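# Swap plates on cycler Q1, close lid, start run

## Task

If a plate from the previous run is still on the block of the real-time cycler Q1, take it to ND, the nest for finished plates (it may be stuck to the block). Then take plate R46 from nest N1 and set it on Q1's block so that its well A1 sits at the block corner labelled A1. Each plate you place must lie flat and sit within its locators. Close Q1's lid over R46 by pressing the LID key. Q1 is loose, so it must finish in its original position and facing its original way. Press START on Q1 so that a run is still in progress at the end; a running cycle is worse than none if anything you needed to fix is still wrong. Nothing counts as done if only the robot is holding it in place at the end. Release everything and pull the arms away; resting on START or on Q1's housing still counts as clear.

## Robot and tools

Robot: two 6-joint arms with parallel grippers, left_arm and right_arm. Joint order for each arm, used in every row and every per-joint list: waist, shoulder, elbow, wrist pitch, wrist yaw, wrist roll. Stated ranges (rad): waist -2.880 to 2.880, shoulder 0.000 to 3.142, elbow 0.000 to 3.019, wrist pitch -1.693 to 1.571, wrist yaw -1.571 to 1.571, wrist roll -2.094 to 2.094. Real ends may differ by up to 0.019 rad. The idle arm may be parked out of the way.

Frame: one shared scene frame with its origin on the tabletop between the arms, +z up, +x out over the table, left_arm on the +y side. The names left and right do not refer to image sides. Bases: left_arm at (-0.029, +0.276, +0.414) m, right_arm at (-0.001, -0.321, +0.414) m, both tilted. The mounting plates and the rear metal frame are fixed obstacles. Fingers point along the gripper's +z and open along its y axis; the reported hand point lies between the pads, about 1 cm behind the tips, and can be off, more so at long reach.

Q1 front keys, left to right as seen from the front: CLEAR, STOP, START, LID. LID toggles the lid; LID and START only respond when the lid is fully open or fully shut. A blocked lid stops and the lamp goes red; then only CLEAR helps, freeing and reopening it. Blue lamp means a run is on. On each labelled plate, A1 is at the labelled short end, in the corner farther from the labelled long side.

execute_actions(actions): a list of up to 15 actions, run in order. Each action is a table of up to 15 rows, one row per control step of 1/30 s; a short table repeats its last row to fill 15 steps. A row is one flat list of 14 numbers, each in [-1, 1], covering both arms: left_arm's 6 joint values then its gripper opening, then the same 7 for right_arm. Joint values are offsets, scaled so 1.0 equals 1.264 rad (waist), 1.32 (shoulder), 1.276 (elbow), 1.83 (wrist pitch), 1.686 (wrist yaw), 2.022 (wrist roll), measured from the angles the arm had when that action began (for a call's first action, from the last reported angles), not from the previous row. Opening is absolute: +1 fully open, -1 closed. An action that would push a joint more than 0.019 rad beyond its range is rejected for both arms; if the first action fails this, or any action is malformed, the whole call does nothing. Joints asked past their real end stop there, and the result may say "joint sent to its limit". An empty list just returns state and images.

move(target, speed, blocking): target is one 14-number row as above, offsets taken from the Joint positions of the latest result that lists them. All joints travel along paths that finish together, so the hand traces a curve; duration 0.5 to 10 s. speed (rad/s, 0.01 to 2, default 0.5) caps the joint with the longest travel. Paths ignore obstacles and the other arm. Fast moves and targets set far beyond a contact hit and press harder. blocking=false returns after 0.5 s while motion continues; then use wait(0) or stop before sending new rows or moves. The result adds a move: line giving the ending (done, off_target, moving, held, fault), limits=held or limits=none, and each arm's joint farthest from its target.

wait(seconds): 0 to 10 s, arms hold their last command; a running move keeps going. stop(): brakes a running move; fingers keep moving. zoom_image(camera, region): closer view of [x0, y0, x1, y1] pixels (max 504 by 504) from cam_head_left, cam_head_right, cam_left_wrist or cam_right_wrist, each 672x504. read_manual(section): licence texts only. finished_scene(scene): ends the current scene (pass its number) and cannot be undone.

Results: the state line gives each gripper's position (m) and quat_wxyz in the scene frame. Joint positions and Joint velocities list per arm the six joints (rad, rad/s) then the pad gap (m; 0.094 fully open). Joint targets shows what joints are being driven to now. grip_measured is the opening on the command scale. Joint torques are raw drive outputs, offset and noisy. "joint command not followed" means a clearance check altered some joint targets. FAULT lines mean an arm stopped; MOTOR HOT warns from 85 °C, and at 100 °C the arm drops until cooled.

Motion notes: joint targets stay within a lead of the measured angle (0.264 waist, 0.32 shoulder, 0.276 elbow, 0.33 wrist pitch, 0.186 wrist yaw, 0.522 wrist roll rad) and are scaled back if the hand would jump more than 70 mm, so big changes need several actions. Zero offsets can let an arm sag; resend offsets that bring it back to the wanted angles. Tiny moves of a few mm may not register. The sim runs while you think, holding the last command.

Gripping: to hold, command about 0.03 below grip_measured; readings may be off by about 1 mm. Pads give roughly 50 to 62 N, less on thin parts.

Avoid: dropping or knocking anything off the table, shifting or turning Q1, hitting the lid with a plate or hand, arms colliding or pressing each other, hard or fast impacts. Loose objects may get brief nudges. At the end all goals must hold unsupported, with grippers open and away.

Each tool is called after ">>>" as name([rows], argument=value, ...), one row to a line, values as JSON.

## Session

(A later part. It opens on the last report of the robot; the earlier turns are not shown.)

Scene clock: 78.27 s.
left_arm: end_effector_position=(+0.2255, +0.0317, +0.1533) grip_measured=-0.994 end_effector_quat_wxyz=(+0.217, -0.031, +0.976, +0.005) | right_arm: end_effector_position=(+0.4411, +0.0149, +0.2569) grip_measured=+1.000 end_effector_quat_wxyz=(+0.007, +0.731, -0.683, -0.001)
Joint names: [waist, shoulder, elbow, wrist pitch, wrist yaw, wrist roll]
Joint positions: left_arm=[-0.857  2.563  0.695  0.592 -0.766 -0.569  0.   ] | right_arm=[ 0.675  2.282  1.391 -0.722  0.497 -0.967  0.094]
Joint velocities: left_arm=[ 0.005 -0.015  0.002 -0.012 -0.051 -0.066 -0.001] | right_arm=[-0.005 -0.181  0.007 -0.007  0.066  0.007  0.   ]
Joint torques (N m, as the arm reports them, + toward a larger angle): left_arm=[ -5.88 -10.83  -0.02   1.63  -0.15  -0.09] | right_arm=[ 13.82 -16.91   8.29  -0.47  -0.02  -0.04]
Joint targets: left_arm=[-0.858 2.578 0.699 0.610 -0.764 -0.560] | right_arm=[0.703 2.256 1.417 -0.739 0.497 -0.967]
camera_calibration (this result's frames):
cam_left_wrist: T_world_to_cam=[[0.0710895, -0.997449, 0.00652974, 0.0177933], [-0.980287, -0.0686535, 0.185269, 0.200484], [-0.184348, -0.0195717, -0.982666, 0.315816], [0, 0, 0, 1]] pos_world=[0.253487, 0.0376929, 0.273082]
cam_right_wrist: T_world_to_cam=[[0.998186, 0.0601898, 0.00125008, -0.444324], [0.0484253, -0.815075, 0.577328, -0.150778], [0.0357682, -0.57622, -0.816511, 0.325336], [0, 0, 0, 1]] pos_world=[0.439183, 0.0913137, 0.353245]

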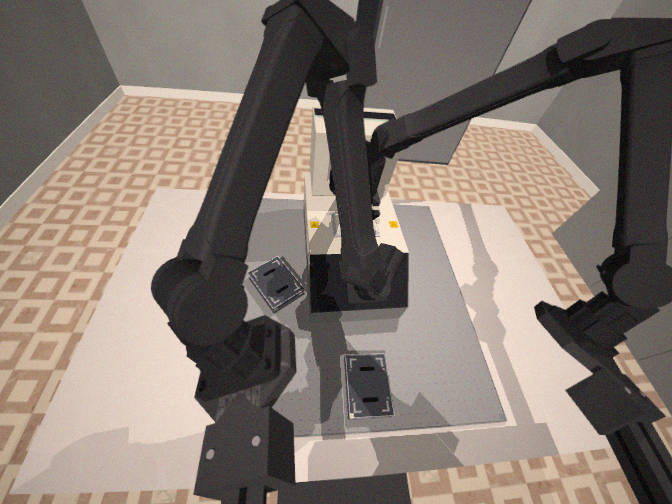

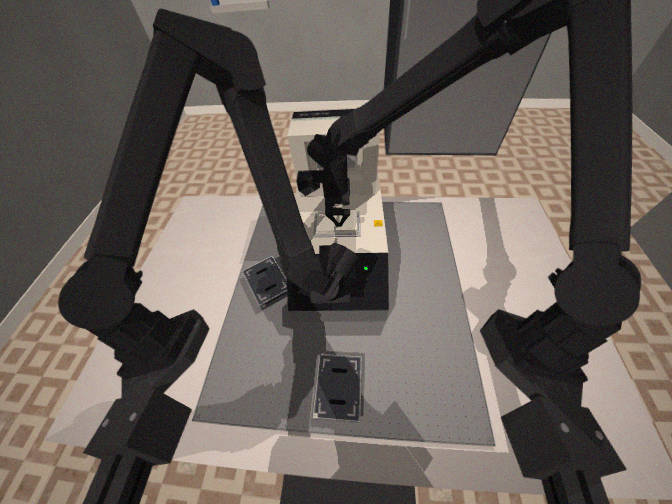

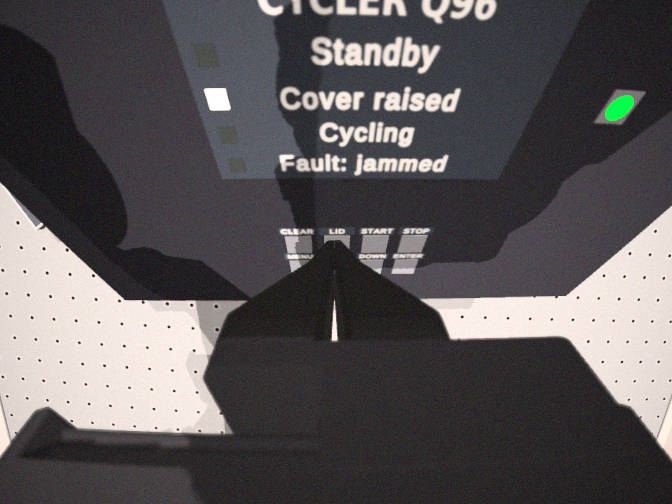

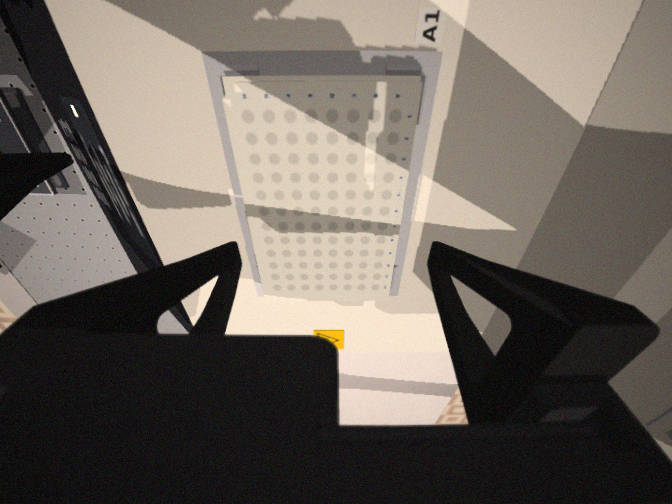

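>>> execute_actions(actions=[])

>>> zoom_image(camera="cam_right_wrist", region=[180, 30, 460, 310])

>>> zoom_image(camera="cam_head_right", region=[285, 185, 395, 260])

Scene clock: 78.50 s.
left_arm: end_effector_position=(+0.2255, +0.0317, +0.1533) grip_measured=-0.994 end_effector_quat_wxyz=(+0.217, -0.031, +0.976, +0.005) | right_arm: end_effector_position=(+0.4451, +0.0143, +0.2623) grip_measured=+1.000 end_effector_quat_wxyz=(+0.002, +0.729, -0.685, -0.001)
Joint names: [waist, shoulder, elbow, wrist pitch, wrist yaw, wrist roll]
Joint positions: left_arm=[-0.857  2.563  0.695  0.592 -0.766 -0.569  0.   ] | right_arm=[ 0.675  2.27   1.391 -0.724  0.497 -0.967  0.094]
Joint velocities: left_arm=[-0.015 -0.005  0.002  0.002 -0.007 -0.007 -0.001] | right_arm=[ 0.005 -0.005  0.007 -0.027  0.007 -0.066  0.   ]
Joint torques (N m, as the arm reports them, + toward a larger angle): left_arm=[ -5.84 -10.8   -0.02   1.63  -0.15  -0.09] | right_arm=[ 14.12 -16.86   8.38  -0.32  -0.02  -0.04]
Joint targets: left_arm=[-0.858 2.578 0.699 0.610 -0.764 -0.560] | right_arm=[0.702 2.256 1.417 -0.739 0.497 -0.967]
camera_calibration (this result's frames):
cam_left_wrist: T_world_to_cam=[[0.0710895, -0.997449, 0.00652974, 0.0177933], [-0.980287, -0.0686535, 0.185269, 0.200484], [-0.184348, -0.0195717, -0.982666, 0.315816], [0, 0, 0, 1]] pos_world=[0.253487, 0.0376929, 0.273082]
cam_right_wrist: T_world_to_cam=[[0.998434, 0.0552549, 0.00868728, -0.450249], [0.0403108, -0.818502, 0.573087, -0.149828], [0.0387764, -0.57184, -0.819448, 0.328623], [0, 0, 0, 1]] pos_world=[0.442841, 0.0901634, 0.359065]

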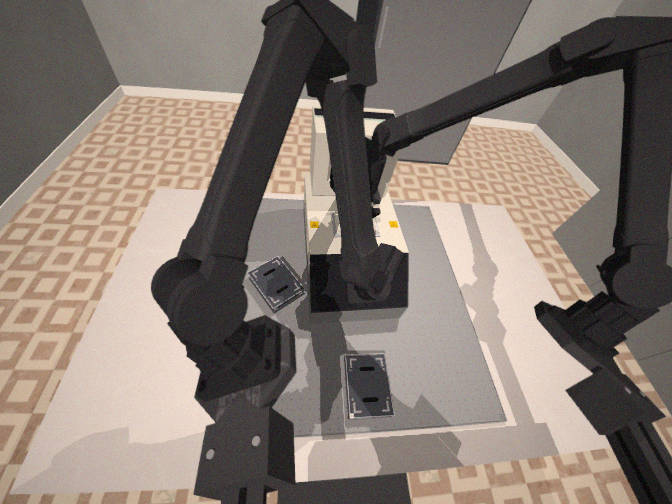

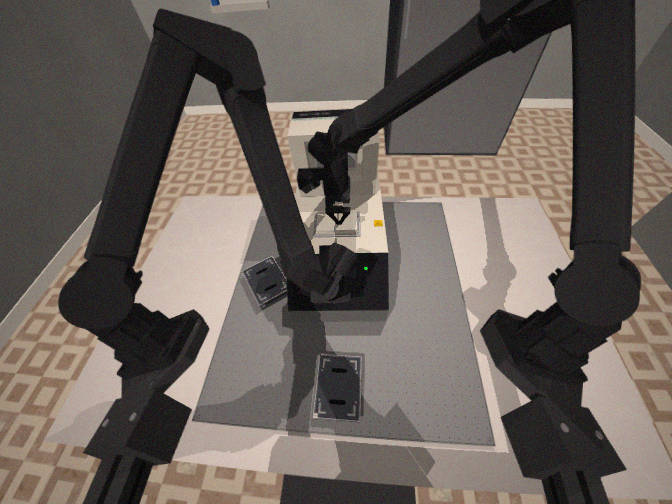

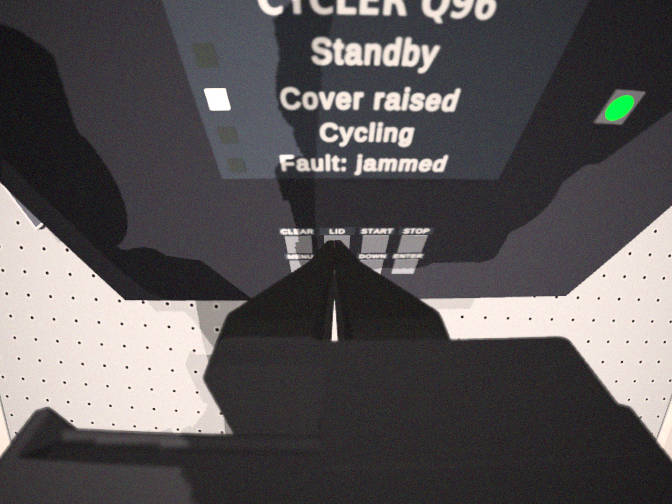

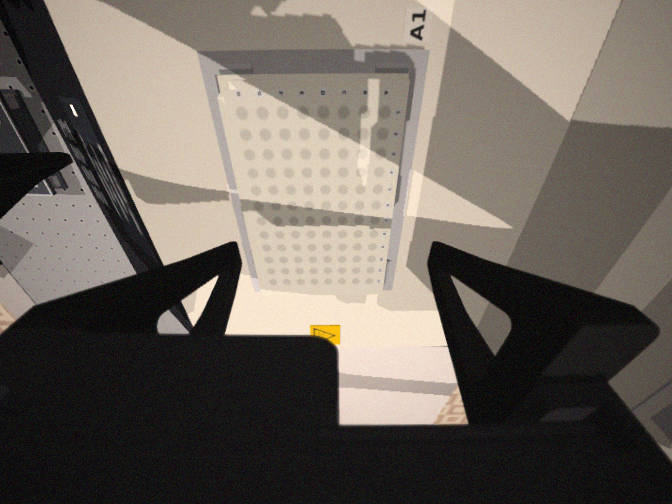

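Region (180, 30, 460, 310) of cam_right_wrist's 672x504 image, scaled by 1.800, with more detail than that image has.

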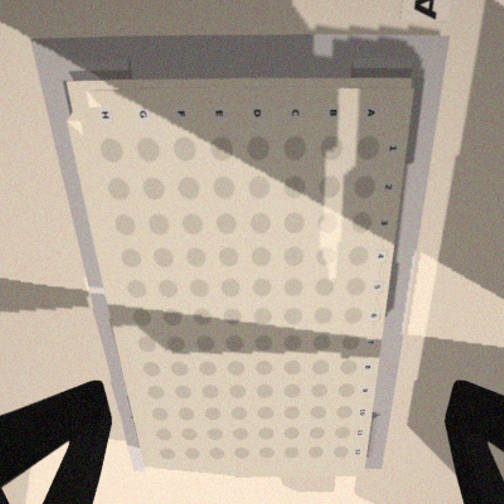

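Region (285, 185, 395, 260) of cam_head_right's 672x504 image, scaled by 4.582, with more detail than that image has; it fills the top 344 rows of this view, and the rest is white.

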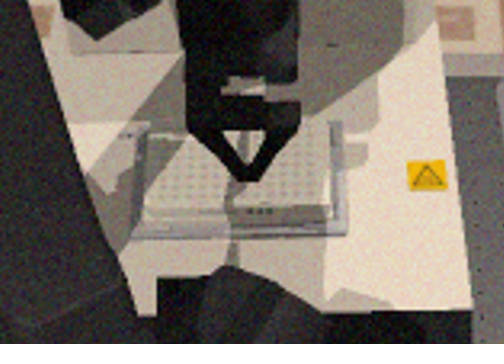

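>>> zoom_image(camera="cam_right_wrist", region=[190, 40, 440, 130])

>>> zoom_image(camera="cam_right_wrist", region=[235, 235, 415, 305])

Region (190, 40, 440, 130) of cam_right_wrist's 672x504 image, scaled by 2.016, with more detail than that image has; it fills the top 181 rows of this view, and the rest is white.

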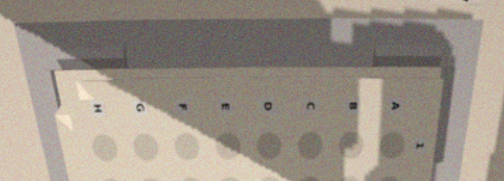

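Region (235, 235, 415, 305) of cam_right_wrist's 672x504 image, scaled by 2.800, with more detail than that image has.

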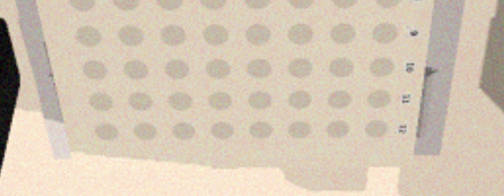

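>>> execute_actions([
  [[0,0.0115,0.0031,0.010,0.0012,0.0045,-1,0.0146,-0.0156,0.0148,-0.006,0,0,1],[0.001,0.012,0.0031,0.0104,0.0012,0.0045,-1,0.0053,-0.0217,0.0071,-0.004,0,0,1],[0.002,0.012,0.0031,0.0104,0.0012,0.0045,-1,-0.0068,-0.0302,-0.0029,-0.002,0,0,1],[0.003,0.012,0.0031,0.0104,0.0012,0.0045,-1,-0.0205,-0.0409,-0.0152,0,0,0,1],[0.003,0.012,0.0031,0.0104,0.0012,0.0045,-1,-0.0348,-0.0537,-0.0297,0,0,0,1],[0.003,0.012,0.0031,0.0104,0.0012,0.0045,-1,-0.0495,-0.0683,-0.0422,0,0,0,1],[0.003,0.012,0.0031,0.0104,0.0012,0.0045,-1,-0.0664,-0.0847,-0.0566,0,0,0,1],[0.003,0.012,0.0031,0.0104,0.0012,0.0045,-1,-0.0853,-0.1026,-0.0726,0,0,0,1],[0.003,0.012,0.0031,0.0104,0.0012,0.0045,-1,-0.1058,-0.1217,-0.0901,0,0,0,1],[0.003,0.012,0.0031,0.0104,0.0012,0.0045,-1,-0.1278,-0.1418,-0.1089,0,0,0,1],[0.003,0.012,0.0031,0.0104,0.0012,0.0045,-1,-0.151,-0.1627,-0.1286,0,0,0,1],[0.003,0.012,0.0031,0.0104,0.0012,0.0045,-1,-0.1749,-0.1839,-0.149,0,0,0,1],[0.003,0.012,0.0031,0.0104,0.0012,0.0045,-1,-0.1993,-0.2053,-0.1698,0,0,0,1],[0.003,0.012,0.0031,0.0104,0.0012,0.0045,-1,-0.224,-0.2265,-0.1907,0,0,0,1],[0.004,0.013,0.0033,0.011,0.0012,0.0045,-1,-0.2484,-0.2474,-0.2115,0,0,0,1]],
  [[0.006,0.0149,0.0044,0.0125,0.0012,0.0045,-1,-0.0834,-0.0745,-0.0759,0,0,0,1],[0.0074,0.0167,0.0056,0.0139,0.0012,0.0045,-1,-0.1065,-0.0936,-0.0956,0,0,0,1],[0.0091,0.019,0.0072,0.0156,0.0012,0.0045,-1,-0.1285,-0.1115,-0.1144,0,0,0,1],[0.011,0.0215,0.0089,0.0174,0.0012,0.0045,-1,-0.149,-0.1279,-0.1319,0,0,0,1],[0.0128,0.024,0.0105,0.0193,0.0012,0.0045,-1,-0.1679,-0.1425,-0.1479,0,0,0,1],[0.0147,0.0266,0.0122,0.0211,0.0012,0.0045,-1,-0.1848,-0.1553,-0.1623,0,0,0,1],[0.0166,0.0288,0.0138,0.0228,0.0012,0.0045,-1,-0.1995,-0.166,-0.1748,0,0,0,1],[0.0187,0.0309,0.0151,0.0243,0.0012,0.0045,-1,-0.2118,-0.1745,-0.1853,0,0,0,1],[0.021,0.0327,0.0164,0.0257,0.0012,0.0045,-1,-0.2215,-0.1806,-0.1936,0,0,0,1],[0.0235,0.0343,0.0174,0.0269,0.0012,0.0045,-1,-0.2286,-0.1843,-0.1996,0,0,0,1],[0.026,0.0355,0.0182,0.0277,0.0012,0.0045,-1,-0.2329,-0.1856,-0.2033,0,0,0,1],[0.028,0.0364,0.0188,0.0284,0.0012,0.0045,-1,-0.2343,-0.1856,-0.2045,0,0,0,1],[0.0295,0.0364,0.0188,0.0284,0.0012,0.0045,-1,-0.2343,-0.1856,-0.2045,0,0,0,1],[0.0301,0.0364,0.0188,0.0284,0.0012,0.0045,-1,-0.2343,-0.1856,-0.2045,0,0,0,1]],
])

Scene clock: 82.97 s.
left_arm: end_effector_position=(+0.2286, +0.0316, +0.1460) grip_measured=-0.994 end_effector_quat_wxyz=(+0.220, -0.043, +0.975, +0.004) | right_arm: end_effector_position=(+0.3872, -0.2970, +0.2555) grip_measured=+1.000 end_effector_quat_wxyz=(-0.125, -0.559, +0.819, +0.029)
Joint names: [waist, shoulder, elbow, wrist pitch, wrist yaw, wrist roll]
Joint positions: left_arm=[-0.841  2.586  0.708  0.62  -0.766 -0.569  0.   ] | right_arm=[ 0.172  1.822  0.927 -0.724  0.497 -0.967  0.094]
Joint velocities: left_arm=[-0.005 -0.005 -0.017  0.007 -0.037  0.007  0.   ] | right_arm=[-0.005 -0.015 -0.027  0.007 -0.022  0.007  0.   ]
Joint torques (N m, as the arm reports them, + toward a larger angle): left_arm=[ -4.38 -10.     0.39   1.92  -0.17  -0.09] | right_arm=[  7.86 -12.92   4.15  -0.3   -0.04  -0.06]
Joint targets: left_arm=[-0.819 2.611 0.719 0.644 -0.764 -0.560] | right_arm=[0.176 1.808 0.929 -0.724 0.496 -0.967]
camera_calibration (this result's frames):
cam_left_wrist: T_world_to_cam=[[0.0936034, -0.995499, 0.014825, 0.0110343], [-0.979454, -0.0894027, 0.180768, 0.205936], [-0.178629, -0.0314409, -0.983414, 0.30835], [0, 0, 0, 1]] pos_world=[0.255752, 0.0390906, 0.265846]
cam_right_wrist: T_world_to_cam=[[0.908729, -0.379712, -0.173292, -0.423109], [-0.159361, -0.699372, 0.696766, -0.317304], [-0.385766, -0.605555, -0.696051, 0.270113], [0, 0, 0, 1]] pos_world=[0.438126, -0.219005, 0.335778]

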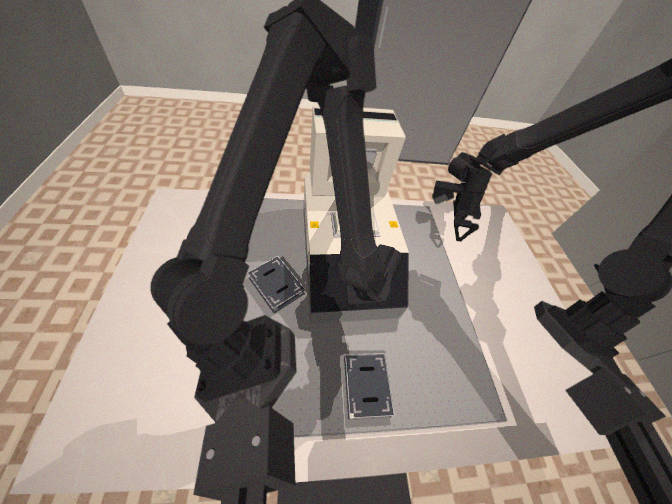

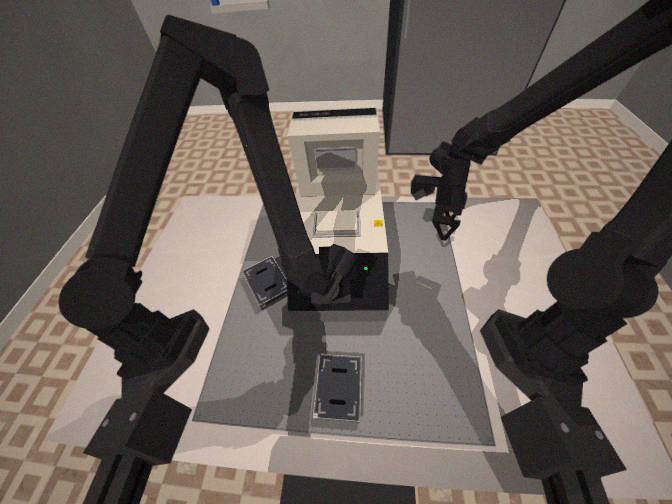

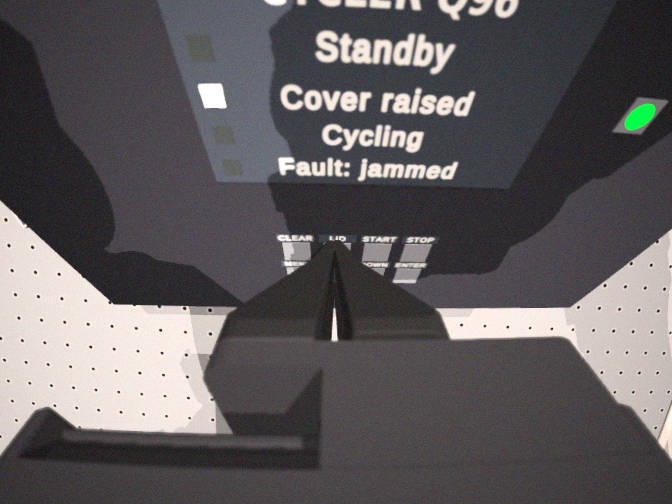

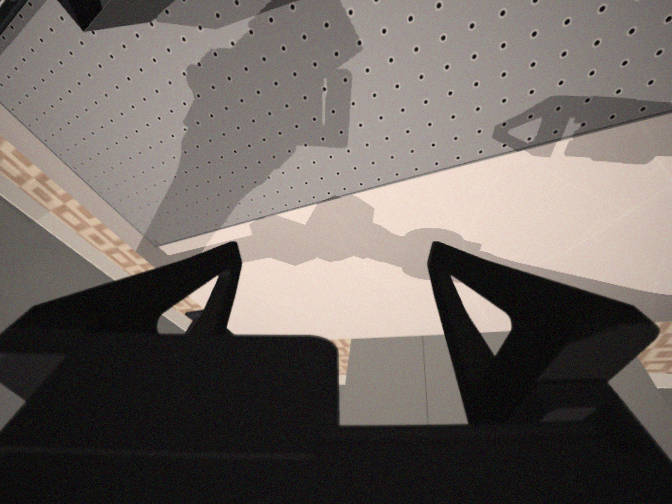

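>>> execute_actions(actions=[])

Scene clock: 83.10 s.
left_arm: end_effector_position=(+0.2286, +0.0316, +0.1460) grip_measured=-0.994 end_effector_quat_wxyz=(+0.220, -0.043, +0.975, +0.004) | right_arm: end_effector_position=(+0.3872, -0.2970, +0.2555) grip_measured=+1.000 end_effector_quat_wxyz=(-0.125, -0.559, +0.819, +0.029)
Joint names: [waist, shoulder, elbow, wrist pitch, wrist yaw, wrist roll]
Joint positions: left_arm=[-0.841  2.586  0.708  0.62  -0.766 -0.569  0.   ] | right_arm=[ 0.172  1.822  0.927 -0.724  0.497 -0.967  0.094]
Joint velocities: left_arm=[-0.005 -0.015  0.002 -0.002  0.022  0.007  0.   ] | right_arm=[-0.005  0.005 -0.007 -0.012  0.037 -0.037  0.   ]
Joint torques (N m, as the arm reports them, + toward a larger angle): left_arm=[-4.31 -9.82  0.4   1.87 -0.17 -0.09] | right_arm=[  7.8  -12.88   4.04  -0.2    0.    -0.05]
Joint targets: left_arm=[-0.819 2.611 0.719 0.644 -0.764 -0.560] | right_arm=[0.176 1.808 0.929 -0.724 0.496 -0.967]
camera_calibration (this result's frames):
cam_left_wrist: T_world_to_cam=[[0.0936034, -0.995499, 0.014825, 0.0110343], [-0.979454, -0.0894027, 0.180768, 0.205936], [-0.178629, -0.0314409, -0.983414, 0.30835], [0, 0, 0, 1]] pos_world=[0.255752, 0.0390906, 0.265846]
cam_right_wrist: T_world_to_cam=[[0.908729, -0.379712, -0.173292, -0.423109], [-0.159361, -0.699372, 0.696766, -0.317304], [-0.385766, -0.605555, -0.696051, 0.270113], [0, 0, 0, 1]] pos_world=[0.438126, -0.219005, 0.335778]

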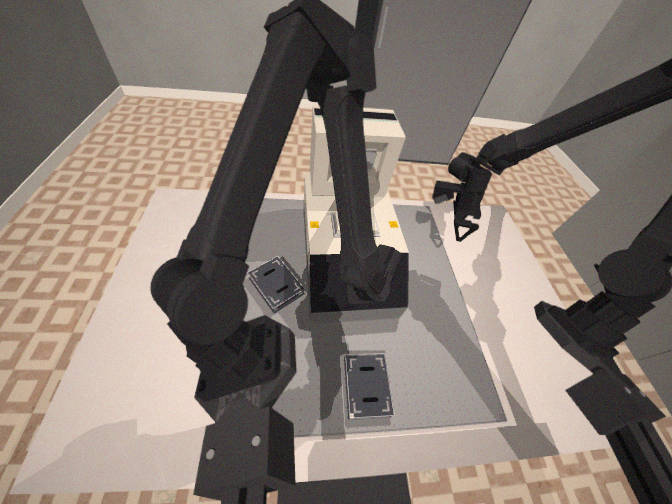

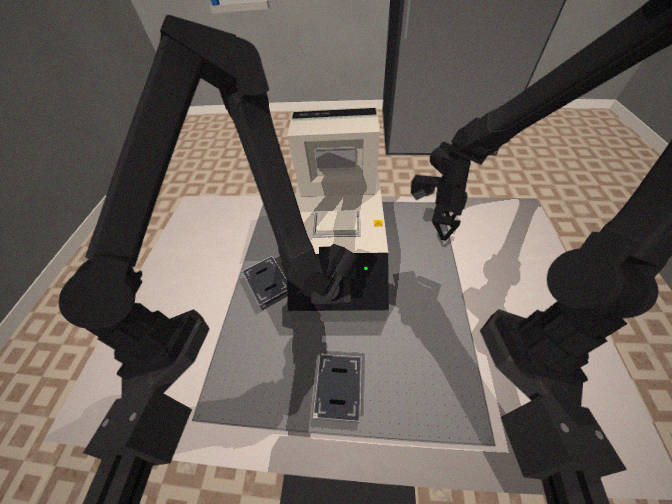

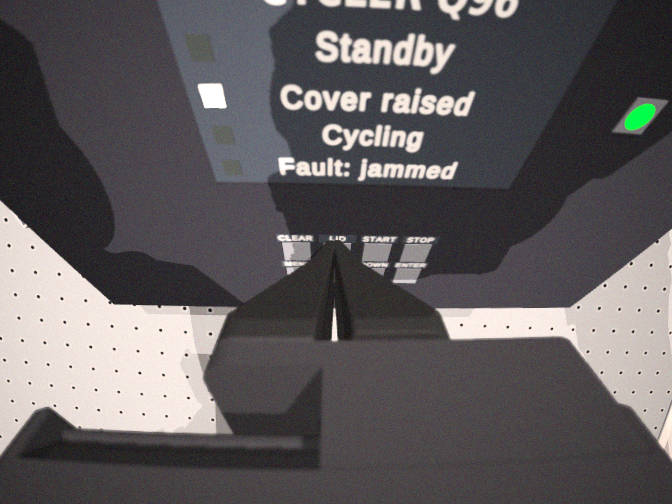

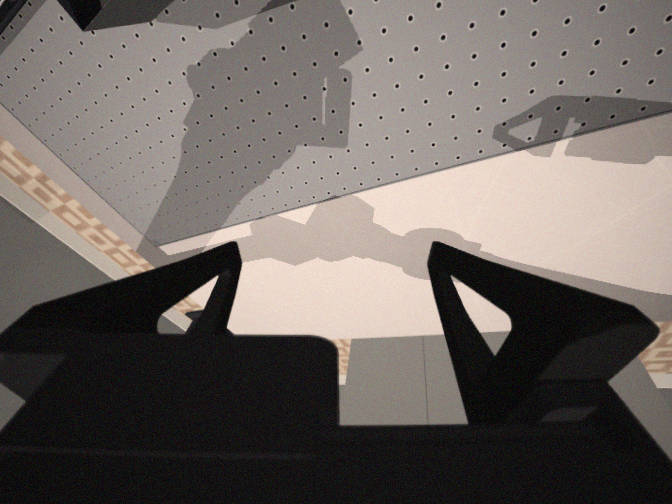

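>>> wait(seconds=0.5)

Scene clock: 83.73 s.
left_arm: end_effector_position=(+0.2286, +0.0316, +0.1460) grip_measured=-0.994 end_effector_quat_wxyz=(+0.220, -0.043, +0.975, +0.004) | right_arm: end_effector_position=(+0.3872, -0.2970, +0.2555) grip_measured=+1.000 end_effector_quat_wxyz=(-0.125, -0.559, +0.819, +0.029)
Joint names: [waist, shoulder, elbow, wrist pitch, wrist yaw, wrist roll]
Joint positions: left_arm=[-0.841  2.586  0.708  0.62  -0.766 -0.569  0.   ] | right_arm=[ 0.172  1.822  0.927 -0.724  0.497 -0.967  0.094]
Joint velocities: left_arm=[-0.005  0.005 -0.022  0.002 -0.007 -0.037  0.   ] | right_arm=[-0.005 -0.005  0.002  0.007  0.007  0.037  0.   ]
Joint torques (N m, as the arm reports them, + toward a larger angle): left_arm=[-4.23 -9.88  0.36  1.88 -0.17 -0.09] | right_arm=[  7.49 -12.41   3.96  -0.32   0.    -0.05]
Joint targets: left_arm=[-0.819 2.611 0.719 0.644 -0.764 -0.560] | right_arm=[0.176 1.808 0.929 -0.724 0.496 -0.967]
wait: 0.50 s; at rest by 0.03 s
camera_calibration (this result's frames):
cam_left_wrist: T_world_to_cam=[[0.0936034, -0.995499, 0.014825, 0.0110343], [-0.979454, -0.0894027, 0.180768, 0.205936], [-0.178629, -0.0314409, -0.983414, 0.30835], [0, 0, 0, 1]] pos_world=[0.255752, 0.0390906, 0.265846]
cam_right_wrist: T_world_to_cam=[[0.908729, -0.379712, -0.173292, -0.423109], [-0.159361, -0.699372, 0.696766, -0.317304], [-0.385766, -0.605555, -0.696051, 0.270113], [0, 0, 0, 1]] pos_world=[0.438126, -0.219005, 0.335778]

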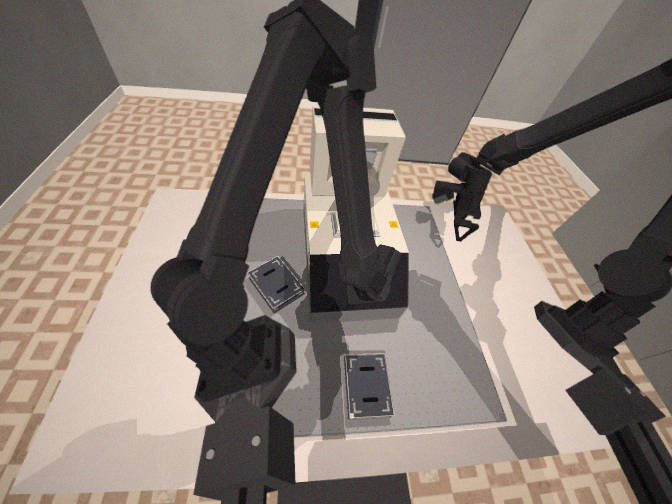

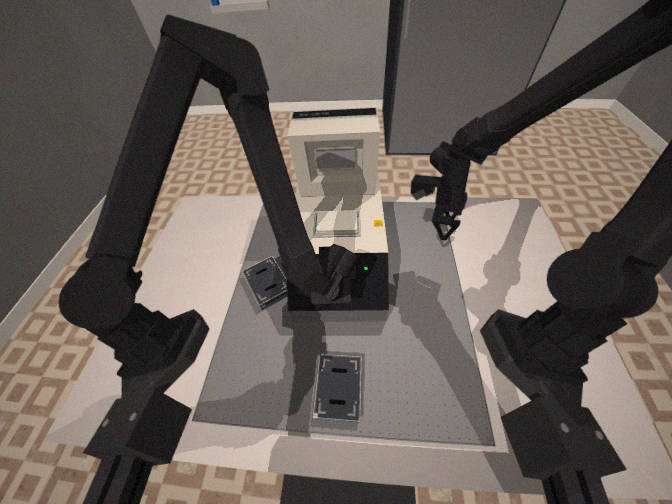

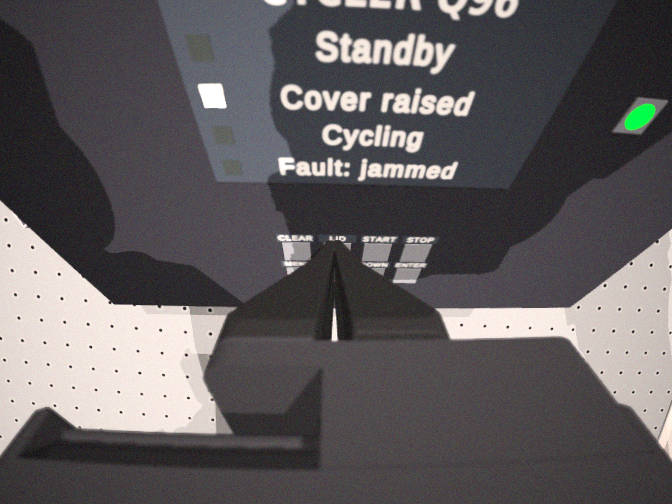

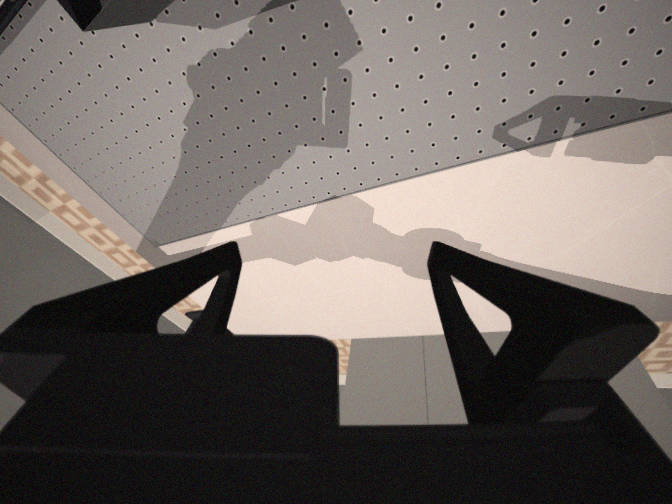

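>>> zoom_image(camera="cam_left_wrist", region=[265, 220, 445, 300])

Region (265, 220, 445, 300) of cam_left_wrist's 672x504 image, scaled by 2.800, with more detail than that image has.

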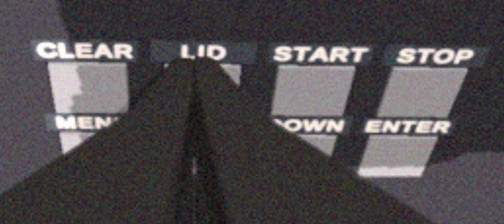

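>>> execute_actions([
  [[0.0182,0.0205,0.0095,0.012,0.0012,0.0045,-1,0.003,-0.008,0.0016,0,0,0,1],[0.019,0.022,0.0103,0.011,0.0012,0.0045,-1,0.003,-0.007,0.0016,0,0,0,1],[0.0198,0.0235,0.0111,0.010,0.0012,0.0045,-1,0.003,-0.006,0.0016,0,0,0,1],[0.0206,0.025,0.0119,0.009,0.0012,0.0045,-1,0.003,-0.005,0.0016,0,0,0,1],[0.0214,0.0265,0.0127,0.008,0.0012,0.0045,-1,0.003,-0.004,0.0016,0,0,0,1],[0.0222,0.028,0.0135,0.008,0.0012,0.0045,-1,0.003,-0.004,0.0016,0,0,0,1],[0.023,0.0292,0.0143,0.008,0.0012,0.0045,-1,0.003,-0.004,0.0016,0,0,0,1],[0.0238,0.0303,0.0151,0.008,0.0012,0.0045,-1,0.003,-0.004,0.0016,0,0,0,1],[0.0245,0.031,0.0157,0.008,0.0012,0.0045,-1,0.003,-0.004,0.0016,0,0,0,1]],
])

>>> wait(seconds=0.3)

Scene clock: 86.53 s.
left_arm: end_effector_position=(+0.2282, +0.0318, +0.1456) grip_measured=-0.994 end_effector_quat_wxyz=(+0.219, -0.043, +0.975, +0.004) | right_arm: end_effector_position=(+0.3872, -0.2970, +0.2555) grip_measured=+1.000 end_effector_quat_wxyz=(-0.125, -0.559, +0.819, +0.029)
Joint names: [waist, shoulder, elbow, wrist pitch, wrist yaw, wrist roll]
Joint positions: left_arm=[-0.841  2.587  0.708  0.62  -0.766 -0.569  0.   ] | right_arm=[ 0.172  1.822  0.927 -0.724  0.497 -0.967  0.094]
Joint velocities: left_arm=[-0.024  0.005 -0.027 -0.007 -0.007 -0.007 -0.001] | right_arm=[-0.005 -0.005  0.012  0.002 -0.095  0.022  0.   ]
Joint torques (N m, as the arm reports them, + toward a larger angle): left_arm=[-3.62 -8.62  1.03  1.51 -0.13 -0.09] | right_arm=[  7.45 -11.99   3.98  -0.31   0.01  -0.05]
Joint targets: left_arm=[-0.810 2.627 0.728 0.634 -0.764 -0.560] | right_arm=[0.175 1.817 0.929 -0.724 0.497 -0.967]
camera_calibration (this result's frames):
cam_left_wrist: T_world_to_cam=[[0.0932188, -0.99555, 0.0137895, 0.0115244], [-0.979386, -0.0891948, 0.181239, 0.205519], [-0.179203, -0.0304001, -0.983342, 0.308038], [0, 0, 0, 1]] pos_world=[0.255409, 0.0391688, 0.2655]
cam_right_wrist: T_world_to_cam=[[0.908729, -0.379712, -0.173292, -0.423109], [-0.159361, -0.699372, 0.696766, -0.317304], [-0.385766, -0.605555, -0.696051, 0.270113], [0, 0, 0, 1]] pos_world=[0.438126, -0.219005, 0.335778]

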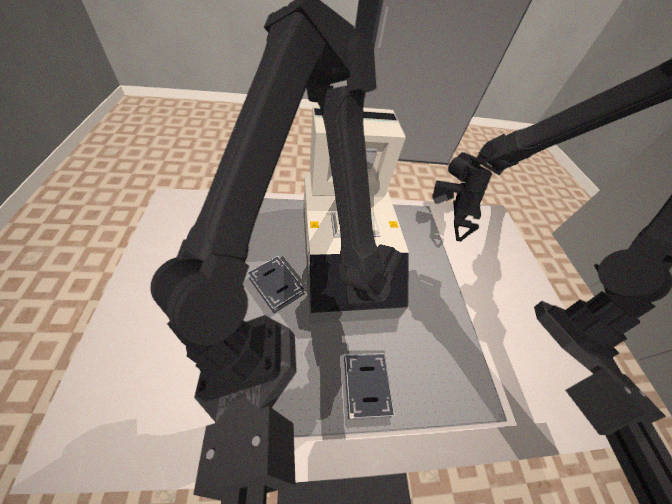

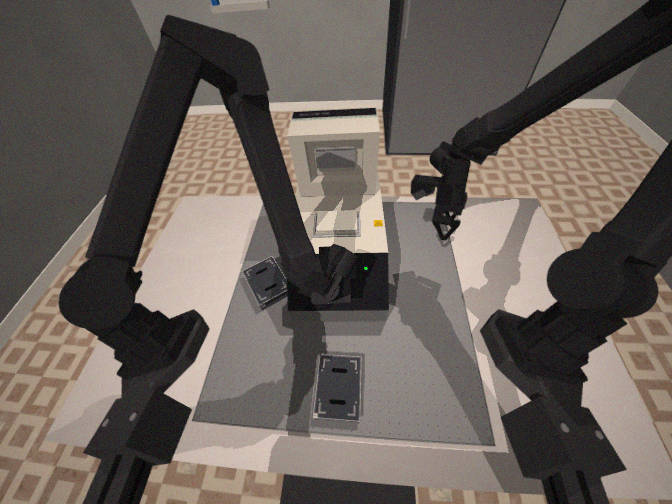

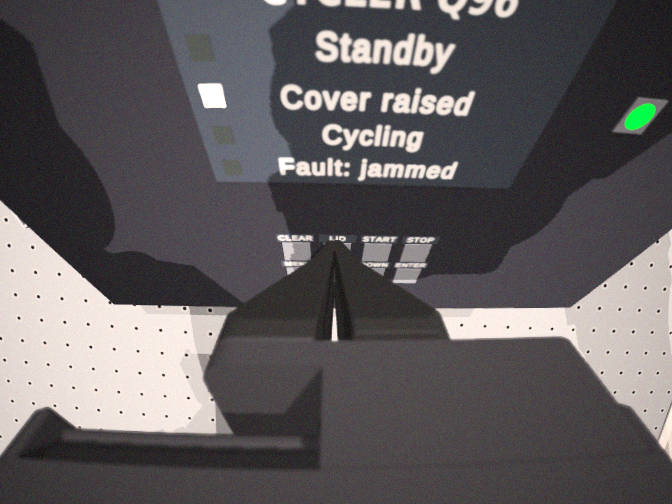

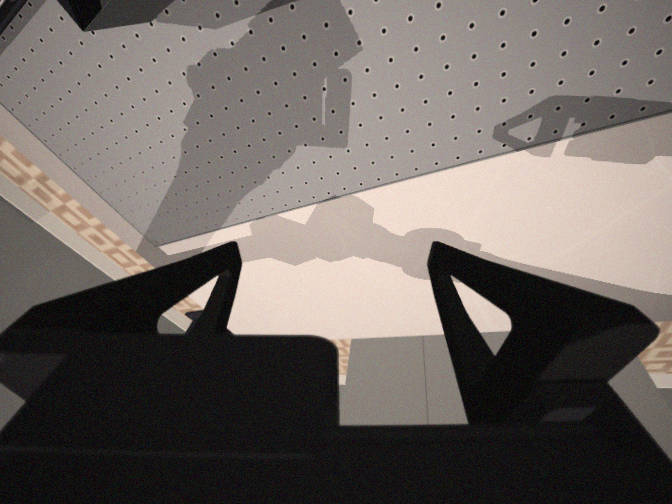

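Scene clock: 86.83 s.
left_arm: end_effector_position=(+0.2282, +0.0318, +0.1456) grip_measured=-0.994 end_effector_quat_wxyz=(+0.219, -0.043, +0.975, +0.004) | right_arm: end_effector_position=(+0.3872, -0.2970, +0.2555) grip_measured=+1.000 end_effector_quat_wxyz=(-0.125, -0.559, +0.819, +0.029)
Joint names: [waist, shoulder, elbow, wrist pitch, wrist yaw, wrist roll]
Joint positions: left_arm=[-0.841  2.587  0.708  0.62  -0.766 -0.569  0.   ] | right_arm=[ 0.172  1.822  0.927 -0.724  0.497 -0.967  0.094]
Joint velocities: left_arm=[0.005 0.015 0.002 0.007 0.007 0.022 0.001] | right_arm=[-0.005 -0.015 -0.007  0.022 -0.051  0.037  0.   ]
Joint torques (N m, as the arm reports them, + toward a larger angle): left_arm=[-3.63 -8.63  1.03  1.51 -0.13 -0.09] | right_arm=[  7.44 -11.98   3.97  -0.31   0.02  -0.05]
Joint targets: left_arm=[-0.810 2.627 0.728 0.634 -0.764 -0.560] | right_arm=[0.175 1.817 0.929 -0.724 0.497 -0.967]
wait: 0.30 s; at rest by 0.17 s
camera_calibration (this result's frames):
cam_left_wrist: T_world_to_cam=[[0.0932188, -0.99555, 0.0137895, 0.0115244], [-0.979386, -0.0891948, 0.181239, 0.205519], [-0.179203, -0.0304001, -0.983342, 0.308038], [0, 0, 0, 1]] pos_world=[0.255409, 0.0391688, 0.2655]
cam_right_wrist: T_world_to_cam=[[0.908729, -0.379712, -0.173292, -0.423109], [-0.159361, -0.699372, 0.696766, -0.317304], [-0.385766, -0.605555, -0.696051, 0.270113], [0, 0, 0, 1]] pos_world=[0.438126, -0.219005, 0.335778]

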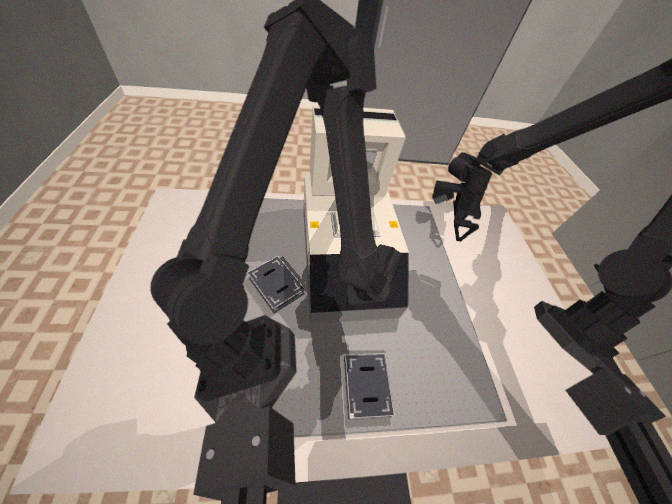

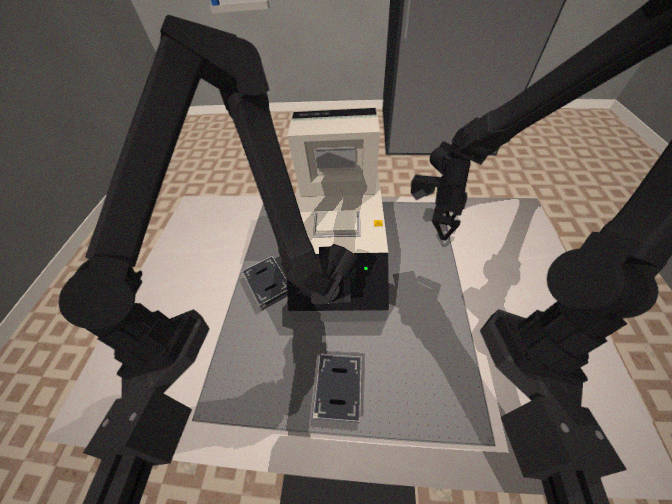

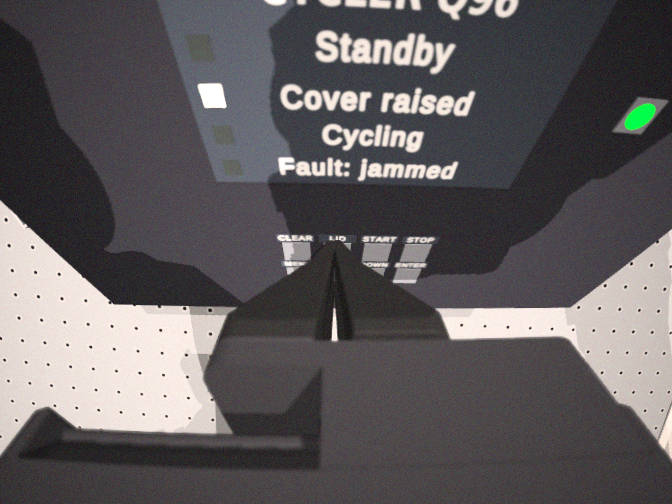

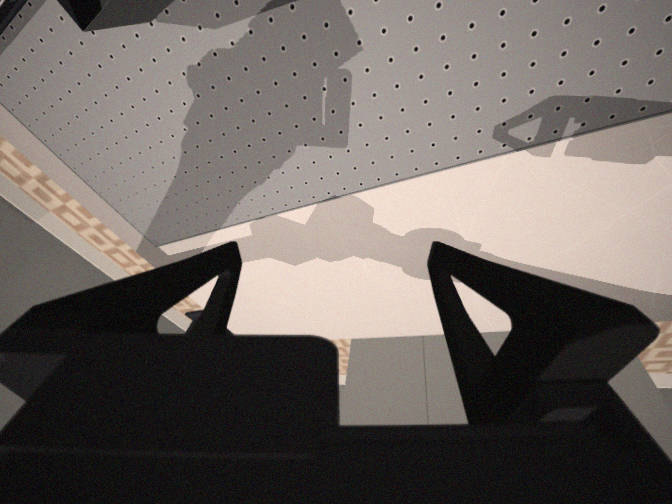

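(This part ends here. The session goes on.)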